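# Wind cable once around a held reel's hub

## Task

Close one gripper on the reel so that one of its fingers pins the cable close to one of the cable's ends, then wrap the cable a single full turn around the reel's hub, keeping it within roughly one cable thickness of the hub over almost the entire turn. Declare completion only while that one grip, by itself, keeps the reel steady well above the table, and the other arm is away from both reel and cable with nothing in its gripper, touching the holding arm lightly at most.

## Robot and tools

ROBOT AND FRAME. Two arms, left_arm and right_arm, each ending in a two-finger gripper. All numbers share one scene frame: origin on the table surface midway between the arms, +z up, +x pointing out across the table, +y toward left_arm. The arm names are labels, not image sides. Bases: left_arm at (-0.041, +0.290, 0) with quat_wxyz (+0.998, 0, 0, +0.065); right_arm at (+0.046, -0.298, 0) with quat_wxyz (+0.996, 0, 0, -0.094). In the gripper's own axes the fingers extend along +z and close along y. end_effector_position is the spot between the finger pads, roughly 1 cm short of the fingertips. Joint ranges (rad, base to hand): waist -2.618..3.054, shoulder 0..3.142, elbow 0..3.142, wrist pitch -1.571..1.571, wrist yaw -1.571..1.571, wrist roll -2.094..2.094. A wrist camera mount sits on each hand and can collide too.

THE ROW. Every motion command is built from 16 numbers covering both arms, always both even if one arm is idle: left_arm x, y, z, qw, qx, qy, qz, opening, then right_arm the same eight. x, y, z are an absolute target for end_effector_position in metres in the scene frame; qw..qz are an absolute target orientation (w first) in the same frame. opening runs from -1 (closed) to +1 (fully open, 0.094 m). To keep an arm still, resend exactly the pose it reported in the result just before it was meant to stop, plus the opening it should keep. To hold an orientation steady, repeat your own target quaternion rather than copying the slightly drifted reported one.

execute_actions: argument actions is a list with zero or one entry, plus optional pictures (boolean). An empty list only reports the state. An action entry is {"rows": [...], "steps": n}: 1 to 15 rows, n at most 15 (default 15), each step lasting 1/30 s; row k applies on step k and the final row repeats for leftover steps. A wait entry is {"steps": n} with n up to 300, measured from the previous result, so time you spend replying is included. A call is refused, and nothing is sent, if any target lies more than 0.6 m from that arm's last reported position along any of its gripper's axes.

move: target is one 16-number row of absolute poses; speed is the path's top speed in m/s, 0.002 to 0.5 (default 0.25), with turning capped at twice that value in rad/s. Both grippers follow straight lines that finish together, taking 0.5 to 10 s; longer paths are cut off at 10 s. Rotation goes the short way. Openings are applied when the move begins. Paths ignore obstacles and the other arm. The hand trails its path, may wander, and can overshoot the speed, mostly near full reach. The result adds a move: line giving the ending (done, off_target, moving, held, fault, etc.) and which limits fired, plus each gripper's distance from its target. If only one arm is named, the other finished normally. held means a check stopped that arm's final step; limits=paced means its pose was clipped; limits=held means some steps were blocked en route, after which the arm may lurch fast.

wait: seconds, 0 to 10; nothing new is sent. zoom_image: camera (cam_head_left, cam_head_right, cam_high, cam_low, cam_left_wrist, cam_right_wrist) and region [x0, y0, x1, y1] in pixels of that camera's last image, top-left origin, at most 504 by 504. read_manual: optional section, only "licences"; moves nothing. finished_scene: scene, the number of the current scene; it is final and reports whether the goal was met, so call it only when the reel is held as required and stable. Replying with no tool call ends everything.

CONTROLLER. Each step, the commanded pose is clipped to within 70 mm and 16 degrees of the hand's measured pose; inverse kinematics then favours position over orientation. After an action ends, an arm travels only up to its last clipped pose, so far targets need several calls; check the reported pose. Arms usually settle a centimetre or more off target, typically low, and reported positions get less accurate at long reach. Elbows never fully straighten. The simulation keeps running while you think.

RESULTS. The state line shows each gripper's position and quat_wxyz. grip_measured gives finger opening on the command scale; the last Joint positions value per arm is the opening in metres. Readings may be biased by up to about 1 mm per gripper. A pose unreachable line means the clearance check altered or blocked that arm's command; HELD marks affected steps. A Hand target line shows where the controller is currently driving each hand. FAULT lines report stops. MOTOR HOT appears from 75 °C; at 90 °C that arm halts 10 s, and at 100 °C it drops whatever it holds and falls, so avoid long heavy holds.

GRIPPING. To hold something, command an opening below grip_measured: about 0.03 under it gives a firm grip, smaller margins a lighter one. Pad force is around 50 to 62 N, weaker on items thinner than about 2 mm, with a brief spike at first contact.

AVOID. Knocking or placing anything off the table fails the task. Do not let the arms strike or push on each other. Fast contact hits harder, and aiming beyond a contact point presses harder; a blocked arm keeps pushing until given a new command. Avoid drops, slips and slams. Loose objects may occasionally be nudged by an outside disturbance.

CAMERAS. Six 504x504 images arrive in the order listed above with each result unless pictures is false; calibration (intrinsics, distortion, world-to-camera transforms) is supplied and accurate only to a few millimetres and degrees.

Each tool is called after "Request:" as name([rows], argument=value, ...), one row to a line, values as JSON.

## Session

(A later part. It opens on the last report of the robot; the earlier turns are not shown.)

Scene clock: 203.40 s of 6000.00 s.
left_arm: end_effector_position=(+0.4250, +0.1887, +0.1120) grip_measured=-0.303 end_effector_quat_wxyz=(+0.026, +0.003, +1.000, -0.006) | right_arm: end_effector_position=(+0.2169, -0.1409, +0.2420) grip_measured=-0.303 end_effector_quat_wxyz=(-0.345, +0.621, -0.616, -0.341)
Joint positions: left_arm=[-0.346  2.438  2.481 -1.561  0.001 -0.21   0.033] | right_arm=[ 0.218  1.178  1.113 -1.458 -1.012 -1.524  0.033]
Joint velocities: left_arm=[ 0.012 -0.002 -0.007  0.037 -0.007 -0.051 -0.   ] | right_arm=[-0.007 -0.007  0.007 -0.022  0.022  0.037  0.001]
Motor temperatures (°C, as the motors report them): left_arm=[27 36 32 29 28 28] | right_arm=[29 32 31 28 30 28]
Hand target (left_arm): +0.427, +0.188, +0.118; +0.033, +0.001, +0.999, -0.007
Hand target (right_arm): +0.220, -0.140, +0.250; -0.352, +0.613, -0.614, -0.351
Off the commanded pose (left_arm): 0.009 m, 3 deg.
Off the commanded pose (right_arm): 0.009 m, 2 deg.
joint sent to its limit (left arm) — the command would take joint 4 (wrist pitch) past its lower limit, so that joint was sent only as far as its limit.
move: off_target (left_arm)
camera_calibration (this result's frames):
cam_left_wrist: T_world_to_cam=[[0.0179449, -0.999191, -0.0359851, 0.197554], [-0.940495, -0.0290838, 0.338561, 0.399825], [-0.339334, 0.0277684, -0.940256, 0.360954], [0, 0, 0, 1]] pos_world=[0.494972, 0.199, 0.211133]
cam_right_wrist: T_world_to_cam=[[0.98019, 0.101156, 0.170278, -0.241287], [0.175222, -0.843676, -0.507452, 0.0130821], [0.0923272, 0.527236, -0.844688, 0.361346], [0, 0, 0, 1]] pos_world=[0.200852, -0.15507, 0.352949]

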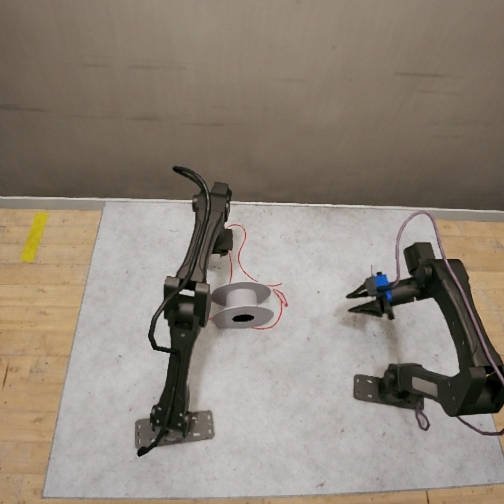

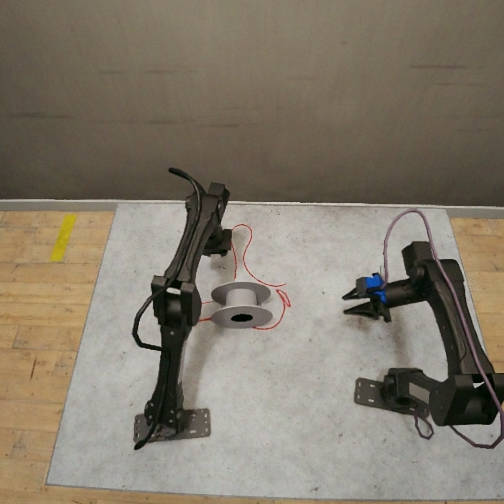

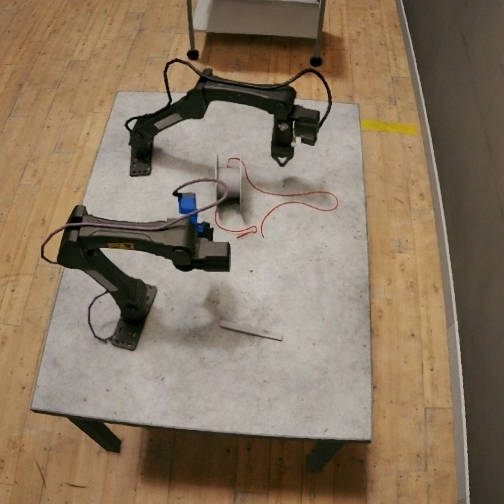

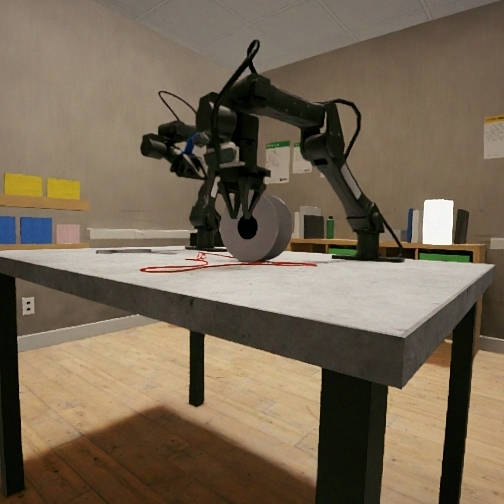

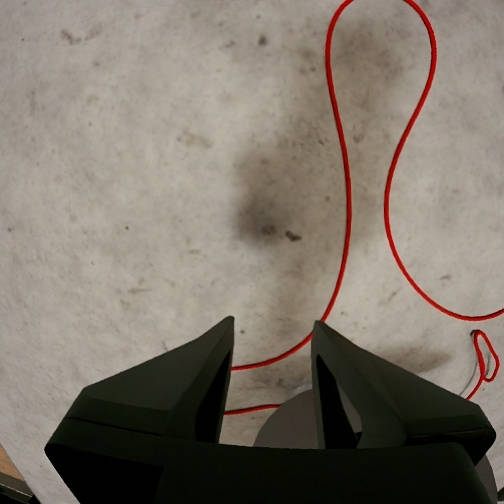

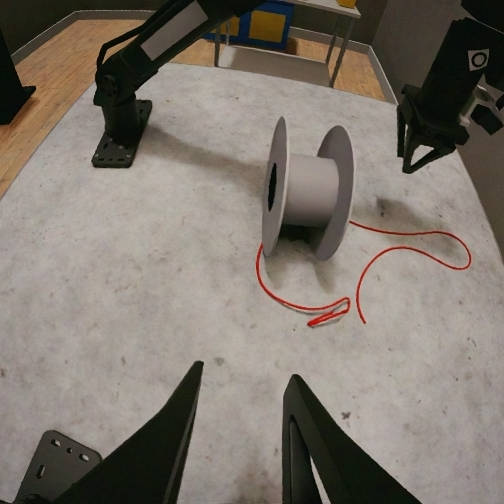

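Request:
move(target=[0.462,0.141,0.04,0,0,1,0,-0.4,0.22,-0.2,0.25,0.35,-0.61,0.61,0.35,-0.3], speed=0.15)

Request:
move(target=[0.462,0.141,0.002,0,0,1,0,-0.4,0.22,-0.2,0.25,0.35,-0.61,0.61,0.35,-0.3], speed=0.06)

Request:
move(target=[0.462,0.141,0.002,0,0,1,0,-0.98,0.22,-0.2,0.25,0.35,-0.61,0.61,0.35,-0.3])

Request:
move(target=[0.29,0.2,0.27,0.27,0.65,0.65,-0.27,-0.98,0.22,-0.2,0.25,0.35,-0.61,0.61,0.35,-0.3], speed=0.2)

Scene clock: 211.27 s of 6000.00 s.
left_arm: end_effector_position=(+0.4571, +0.1440, +0.0317) grip_measured=-0.397 end_effector_quat_wxyz=(+0.017, +0.001, +1.000, -0.006) | right_arm: end_effector_position=(+0.2262, -0.1994, +0.2480) grip_measured=-0.303 end_effector_quat_wxyz=(-0.395, +0.583, -0.675, -0.220)
Joint positions: left_arm=[-0.417  2.779  2.812 -1.567  0.001 -0.286  0.028] | right_arm=[-0.09   1.048  1.113 -1.539 -0.935 -1.655  0.033]
Joint velocities: left_arm=[ 0.002 -0.012  0.002 -0.066  0.022 -0.066  0.   ] | right_arm=[ 0.012  0.002  0.002 -0.066  0.081  0.051 -0.   ]
Motor temperatures (°C, as the motors report them): left_arm=[27 37 32 29 28 28] | right_arm=[29 32 31 28 30 28]
Hand target (left_arm): +0.460, +0.141, +0.039; +0.028, -0.000, +1.000, -0.008
Hand target (right_arm): +0.221, -0.199, +0.249; +0.395, -0.579, +0.678, +0.222
Off the commanded pose (left_arm): 0.010 m, 2 deg.
Off the commanded pose (right_arm): 0.007 m, 18 deg; orientation clipped at the last step of the last action.
joint sent to its limit (left arm) — the command would take joint 4 (wrist pitch) past its lower limit, so that joint was sent only as far as its limit.
joint sent to its limit (right arm) — the command would take joint 4 (wrist pitch) past its lower limit, so that joint was sent only as far as its limit.
After step 180, 0.73 s passed at rest.
move: off_target (right_arm); limits=paced
camera_calibration (this result's frames):
cam_left_wrist: T_world_to_cam=[[0.0221815, -0.999057, -0.0373179, 0.147536], [-0.934246, -0.034003, 0.355004, 0.453222], [-0.355939, 0.0269895, -0.934119, 0.305084], [0, 0, 0, 1]] pos_world=[0.52874, 0.154573, 0.129595]
cam_right_wrist: T_world_to_cam=[[0.94412, -0.106948, 0.311767, -0.313889], [0.0295035, -0.914674, -0.403113, -0.0418534], [0.328278, 0.389786, -0.860407, 0.319504], [0, 0, 0, 1]] pos_world=[0.192698, -0.19639, 0.355892]

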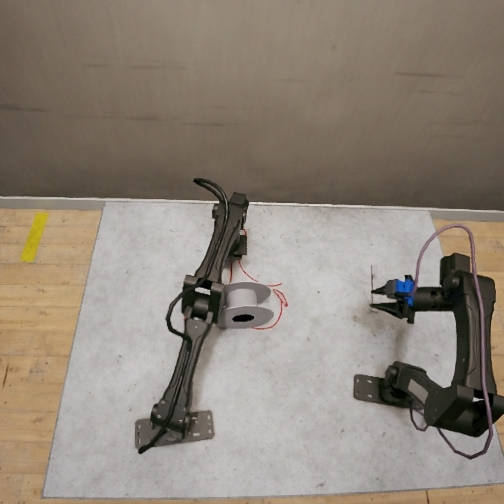

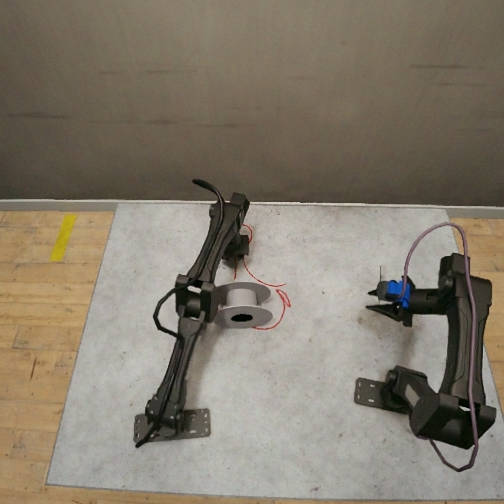

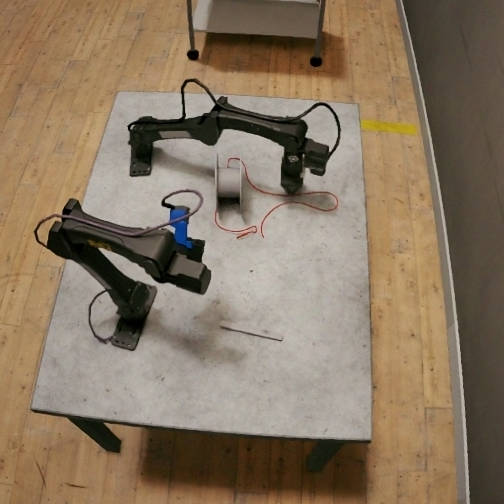

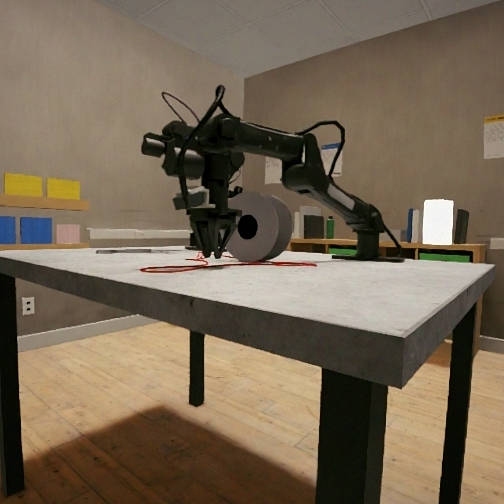

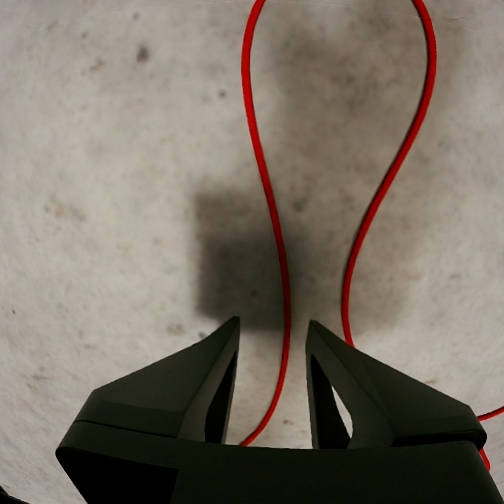

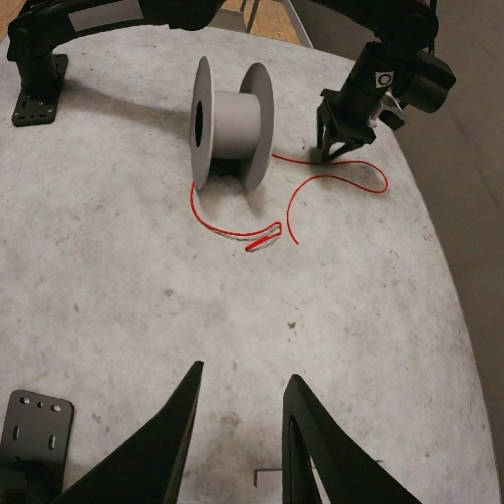

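Scene clock: 214.10 s of 6000.00 s.
left_arm: end_effector_position=(+0.4580, +0.1436, +0.0125) grip_measured=-0.397 end_effector_quat_wxyz=(+0.007, +0.001, +1.000, -0.003) | right_arm: end_effector_position=(+0.2262, -0.1995, +0.2478) grip_measured=-0.303 end_effector_quat_wxyz=(-0.397, +0.589, -0.670, -0.216)
Joint positions: left_arm=[-0.417  2.84   2.856 -1.572  0.002 -0.286  0.028] | right_arm=[-0.09   1.048  1.113 -1.539 -0.934 -1.673  0.033]
Joint velocities: left_arm=[-0.007 -0.017  0.017 -0.051  0.037  0.007  0.   ] | right_arm=[-0.012  0.007 -0.012 -0.007  0.007  0.007  0.001]
Motor temperatures (°C, as the motors report them): left_arm=[27 37 32 29 28 28] | right_arm=[29 31 31 28 30 28]
Hand target (left_arm): +0.461, +0.141, +0.002; +0.008, -0.000, +1.000, -0.002
Hand target (right_arm): +0.221, -0.199, +0.249; +0.398, -0.579, +0.676, +0.222
Off the commanded pose (left_arm): 0.012 m, 1 deg.
Off the commanded pose (right_arm): 0.007 m, 18 deg; orientation clipped at the last step of the last action.
elbow stopped short (left arm): the move would have taken joint 3 (elbow) straighter than the controller allows; a more bent joint 3 avoids this.
joint sent to its limit (right arm) — the command would take joint 4 (wrist pitch) past its lower limit, so that joint was sent only as far as its limit.
move: off_target (left_arm, right_arm); limits=paced
camera_calibration (this result's frames):
cam_left_wrist: T_world_to_cam=[[0.0213399, -0.998828, -0.0434342, 0.146881], [-0.926738, -0.036062, 0.373974, 0.457536], [-0.375102, 0.0322716, -0.926422, 0.295351], [0, 0, 0, 1]] pos_world=[0.531668, 0.153677, 0.108893]
cam_right_wrist: T_world_to_cam=[[0.940916, -0.094798, 0.3251, -0.31397], [0.0446653, -0.91689, -0.396634, -0.0475646], [0.335681, 0.38772, -0.858482, 0.316824], [0, 0, 0, 1]] pos_world=[0.191193, -0.196214, 0.355194]

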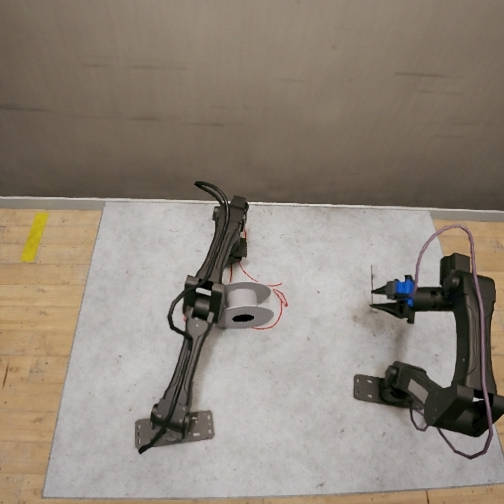

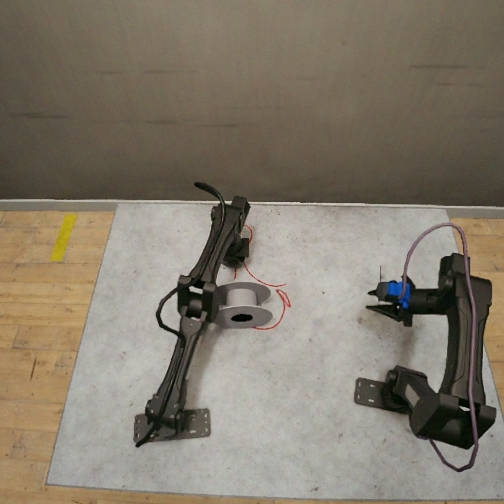

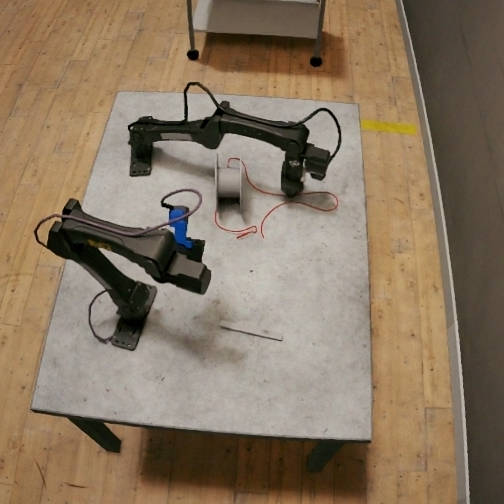

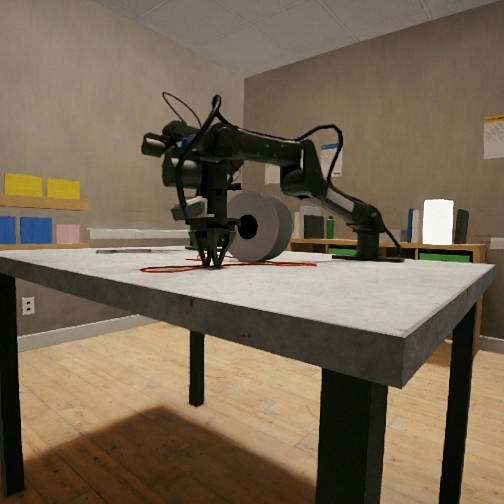

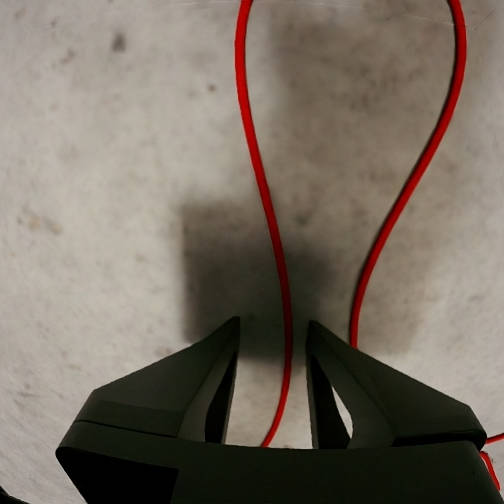

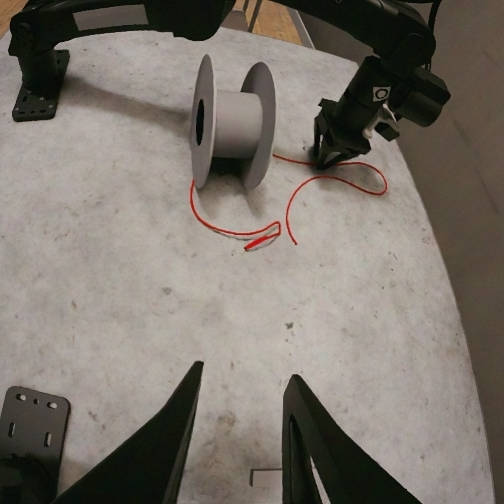

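Scene clock: 215.03 s of 6000.00 s.
left_arm: end_effector_position=(+0.4578, +0.1426, +0.0125) grip_measured=-0.956 end_effector_quat_wxyz=(+0.006, +0.001, +1.000, -0.006) | right_arm: end_effector_position=(+0.2262, -0.1996, +0.2477) grip_measured=-0.303 end_effector_quat_wxyz=(-0.396, +0.590, -0.670, -0.215)
Joint positions: left_arm=[-0.417  2.84   2.856 -1.571  0.008 -0.286  0.002] | right_arm=[-0.09   1.048  1.113 -1.539 -0.933 -1.674  0.033]
Joint velocities: left_arm=[-0.007 -0.007  0.007  0.007 -0.007 -0.022  0.001] | right_arm=[ 0.002  0.012 -0.007  0.007 -0.11   0.022  0.   ]
Motor temperatures (°C, as the motors report them): left_arm=[27 37 32 29 28 28] | right_arm=[29 31 31 28 30 28]
Hand target (left_arm): +0.461, +0.141, +0.002; +0.009, -0.000, +1.000, -0.002
Hand target (right_arm): +0.221, -0.199, +0.249; +0.398, -0.579, +0.676, +0.222
Off the commanded pose (left_arm): 0.011 m, 1 deg.
Off the commanded pose (right_arm): 0.007 m, 18 deg; orientation clipped at the last step of the last action.
elbow stopped short (left arm): the move would have taken joint 3 (elbow) straighter than the controller allows; a more bent joint 3 avoids this.
joint sent to its limit (right arm) — the command would take joint 4 (wrist pitch) past its lower limit, so that joint was sent only as far as its limit.
move: off_target (left_arm, right_arm); limits=paced
camera_calibration (this result's frames):
cam_left_wrist: T_world_to_cam=[[0.0211917, -0.999072, -0.0375076, 0.145846], [-0.926232, -0.0337416, 0.375441, 0.456713], [-0.376358, 0.0267845, -0.926087, 0.296664], [0, 0, 0, 1]] pos_world=[0.531583, 0.153175, 0.108738]
cam_right_wrist: T_world_to_cam=[[0.940687, -0.0936418, 0.326098, -0.313896], [0.0458009, -0.917309, -0.395534, -0.048294], [0.336171, 0.387009, -0.858611, 0.316545], [0, 0, 0, 1]] pos_world=[0.191076, -0.1962, 0.355048]

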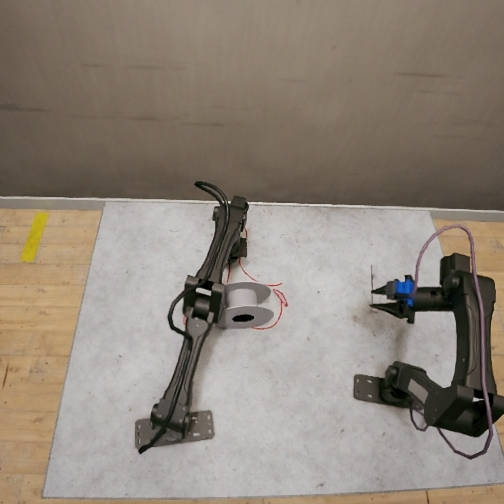

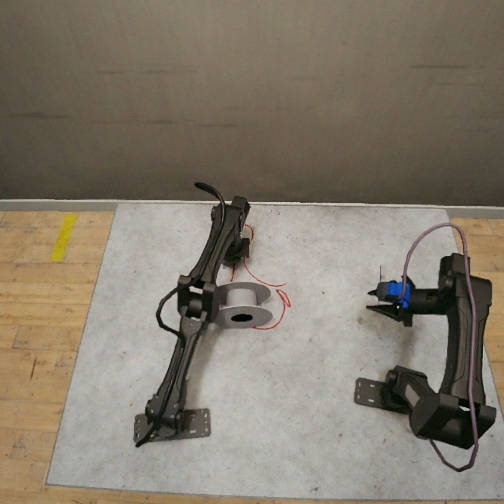

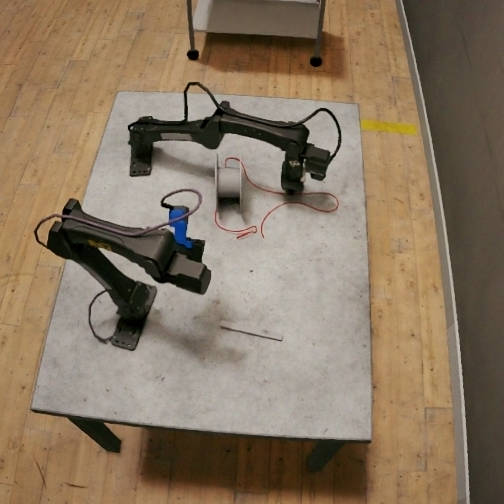

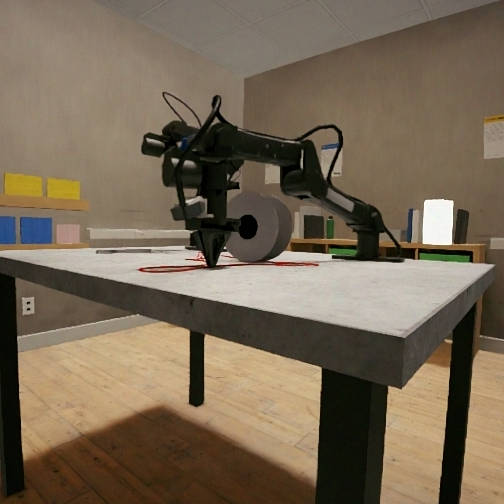

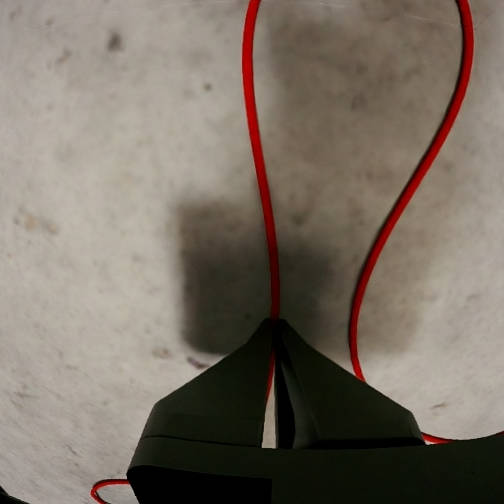

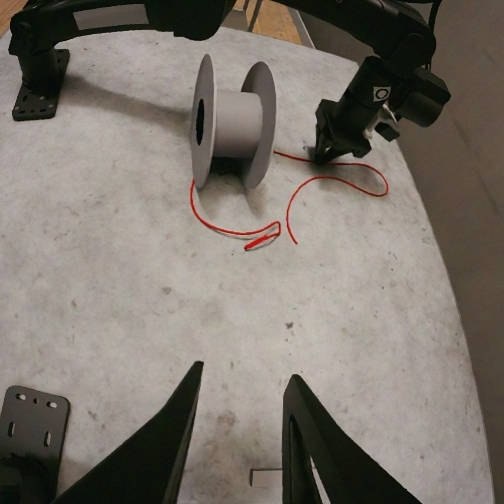

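Scene clock: 219.77 s of 6000.00 s.
left_arm: end_effector_position=(+0.3007, +0.2038, +0.2691) grip_measured=-0.956 end_effector_quat_wxyz=(+0.322, +0.633, +0.672, -0.211) | right_arm: end_effector_position=(+0.2261, -0.1999, +0.2473) grip_measured=-0.303 end_effector_quat_wxyz=(-0.395, +0.590, -0.671, -0.215)
Joint positions: left_arm=[-0.015  1.757  1.865 -1.559  0.783  1.577  0.002] | right_arm=[-0.09   1.048  1.113 -1.539 -0.93  -1.673  0.033]
Joint velocities: left_arm=[-0.012  0.007  0.022  0.007  0.007  0.051  0.   ] | right_arm=[ 0.002  0.002 -0.017 -0.051 -0.095 -0.007  0.001]
Motor temperatures (°C, as the motors report them): left_arm=[27 38 32 29 28 28] | right_arm=[29 31 31 28 30 28]
Hand target (left_arm): +0.294, +0.203, +0.273; +0.327, +0.629, +0.670, -0.220
Hand target (right_arm): +0.221, -0.199, +0.249; +0.398, -0.579, +0.676, +0.221
Off the commanded pose (left_arm): 0.011 m, 10 deg.
Off the commanded pose (right_arm): 0.007 m, 18 deg; orientation clipped at the last step of the last action.
joint sent to its limit (left arm) — the command would take joint 4 (wrist pitch) past its lower limit, so that joint was sent only as far as its limit.
joint sent to its limit (right arm) — the command would take joint 4 (wrist pitch) past its lower limit, so that joint was sent only as far as its limit.
move: off_target (left_arm, right_arm); limits=paced
camera_calibration (this result's frames):
cam_left_wrist: T_world_to_cam=[[-0.976715, -0.159218, -0.143797, 0.377513], [-0.094587, 0.92117, -0.37749, -0.0251513], [0.192564, -0.355099, -0.914781, 0.377282], [0, 0, 0, 1]] pos_world=[0.293692, 0.217248, 0.389921]
cam_right_wrist: T_world_to_cam=[[0.94116, -0.094128, 0.324588, -0.313609], [0.044063, -0.918057, -0.393992, -0.0487819], [0.335076, 0.385112, -0.859891, 0.316556], [0, 0, 0, 1]] pos_world=[0.191235, -0.196213, 0.354778]

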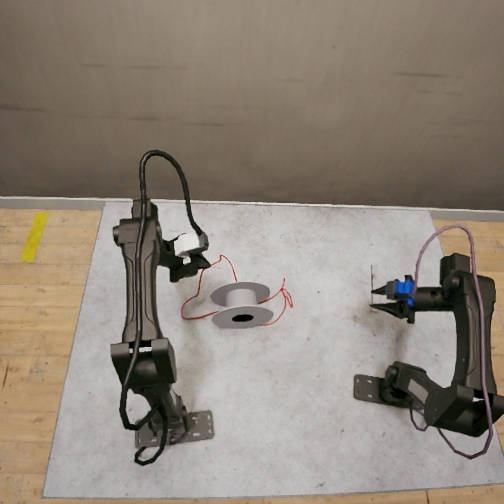

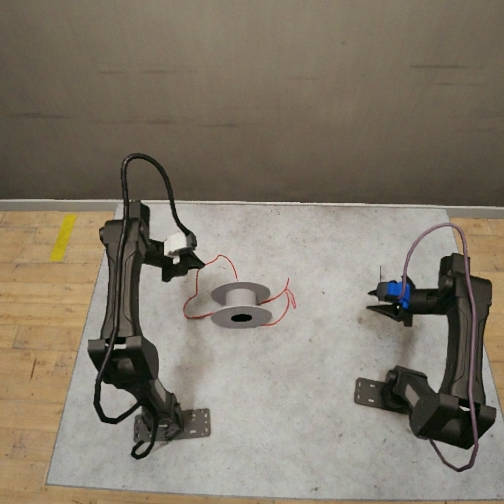

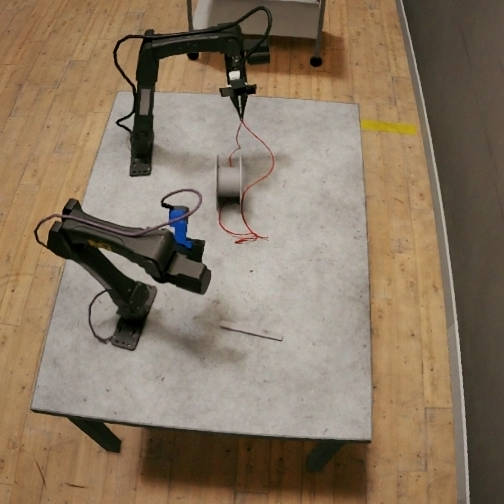

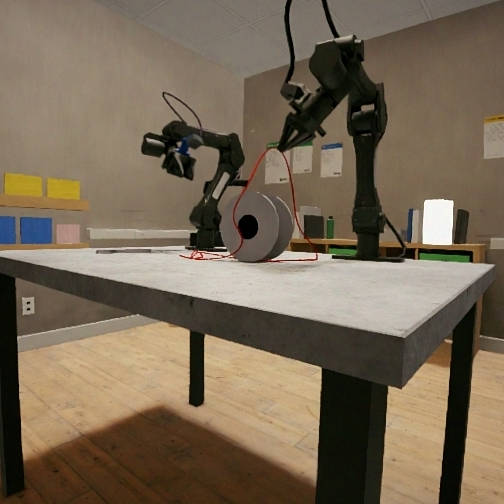

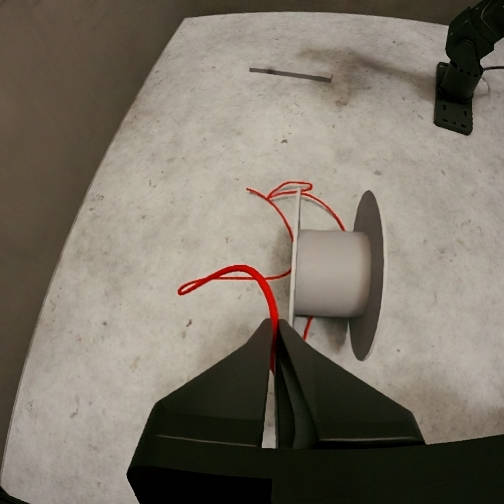

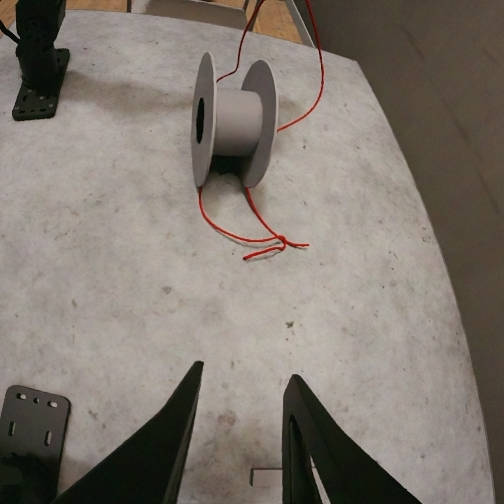

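Request:
move(target=[0.29,0.22,0.25,0.327,0.629,0.67,-0.22,-0.98,0.325,-0.055,0.06,0,-0.15,0.99,0,-0.55])

Scene clock: 227.93 s of 6000.00 s.
left_arm: end_effector_position=(+0.2944, +0.2201, +0.2422) grip_measured=-0.956 end_effector_quat_wxyz=(+0.312, +0.630, +0.675, -0.225) | right_arm: end_effector_position=(+0.3267, -0.0556, +0.0617) grip_measured=-0.547 end_effector_quat_wxyz=(-0.006, -0.153, +0.988, +0.021)
Joint positions: left_arm=[ 0.04   1.757  1.756 -1.546  0.789  1.663  0.002] | right_arm=[ 0.879  1.965  1.516 -1.111 -0.043  0.383  0.021]
Joint velocities: left_arm=[ 0.007 -0.017 -0.022 -0.007 -0.037  0.037  0.   ] | right_arm=[ 0.027  0.017  0.002  0.007 -0.051  0.125 -0.001]
Motor temperatures (°C, as the motors report them): left_arm=[27 37 32 29 28 28] | right_arm=[29 31 31 28 30 28]
Hand target (left_arm): +0.291, +0.220, +0.250; +0.327, +0.629, +0.670, -0.220
Hand target (right_arm): +0.328, -0.052, +0.064; -0.003, -0.153, +0.988, +0.016
Off the commanded pose (left_arm): 0.009 m, 2 deg.
Off the commanded pose (right_arm): 0.003 m, 3 deg.
move: off_target (right_arm)
camera_calibration (this result's frames):
cam_left_wrist: T_world_to_cam=[[-0.981995, -0.154427, -0.108807, 0.362082], [-0.102478, 0.919329, -0.379911, -0.0476491], [0.158698, -0.36192, -0.918602, 0.372052], [0, 0, 0, 1]] pos_world=[0.291635, 0.234374, 0.363063]
cam_right_wrist: T_world_to_cam=[[0.475894, -0.87858, -0.0402759, -0.203542], [-0.77902, -0.442337, 0.444372, 0.249747], [-0.408232, -0.180098, -0.894937, 0.281286], [0, 0, 0, 1]] pos_world=[0.406252, -0.0176967, 0.132555]

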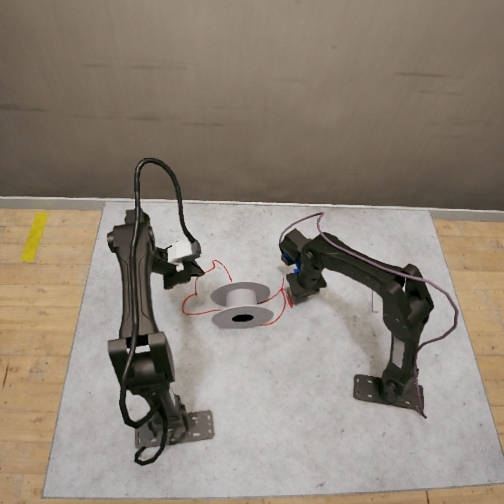

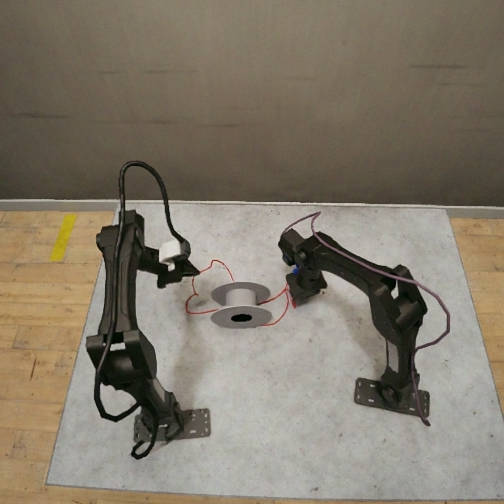

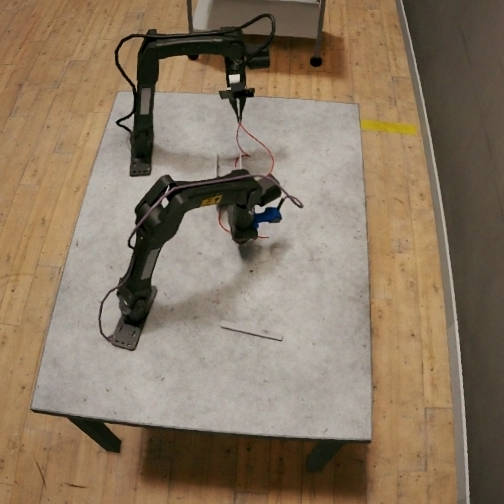

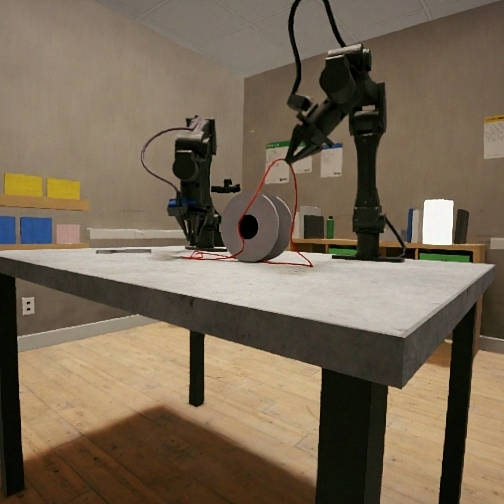

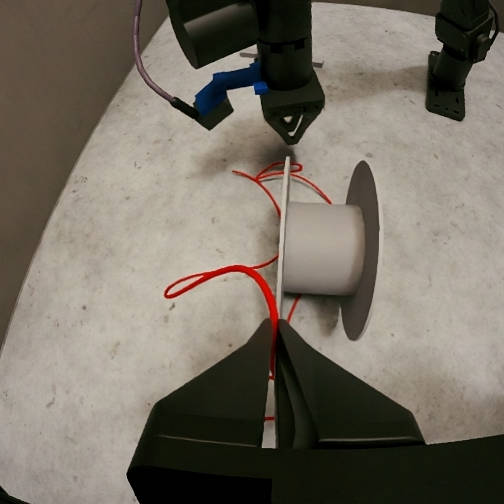

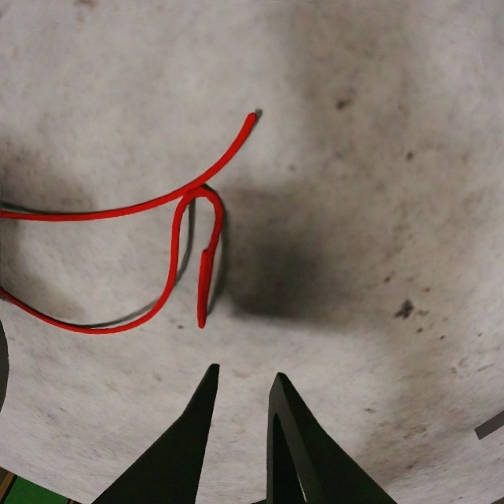

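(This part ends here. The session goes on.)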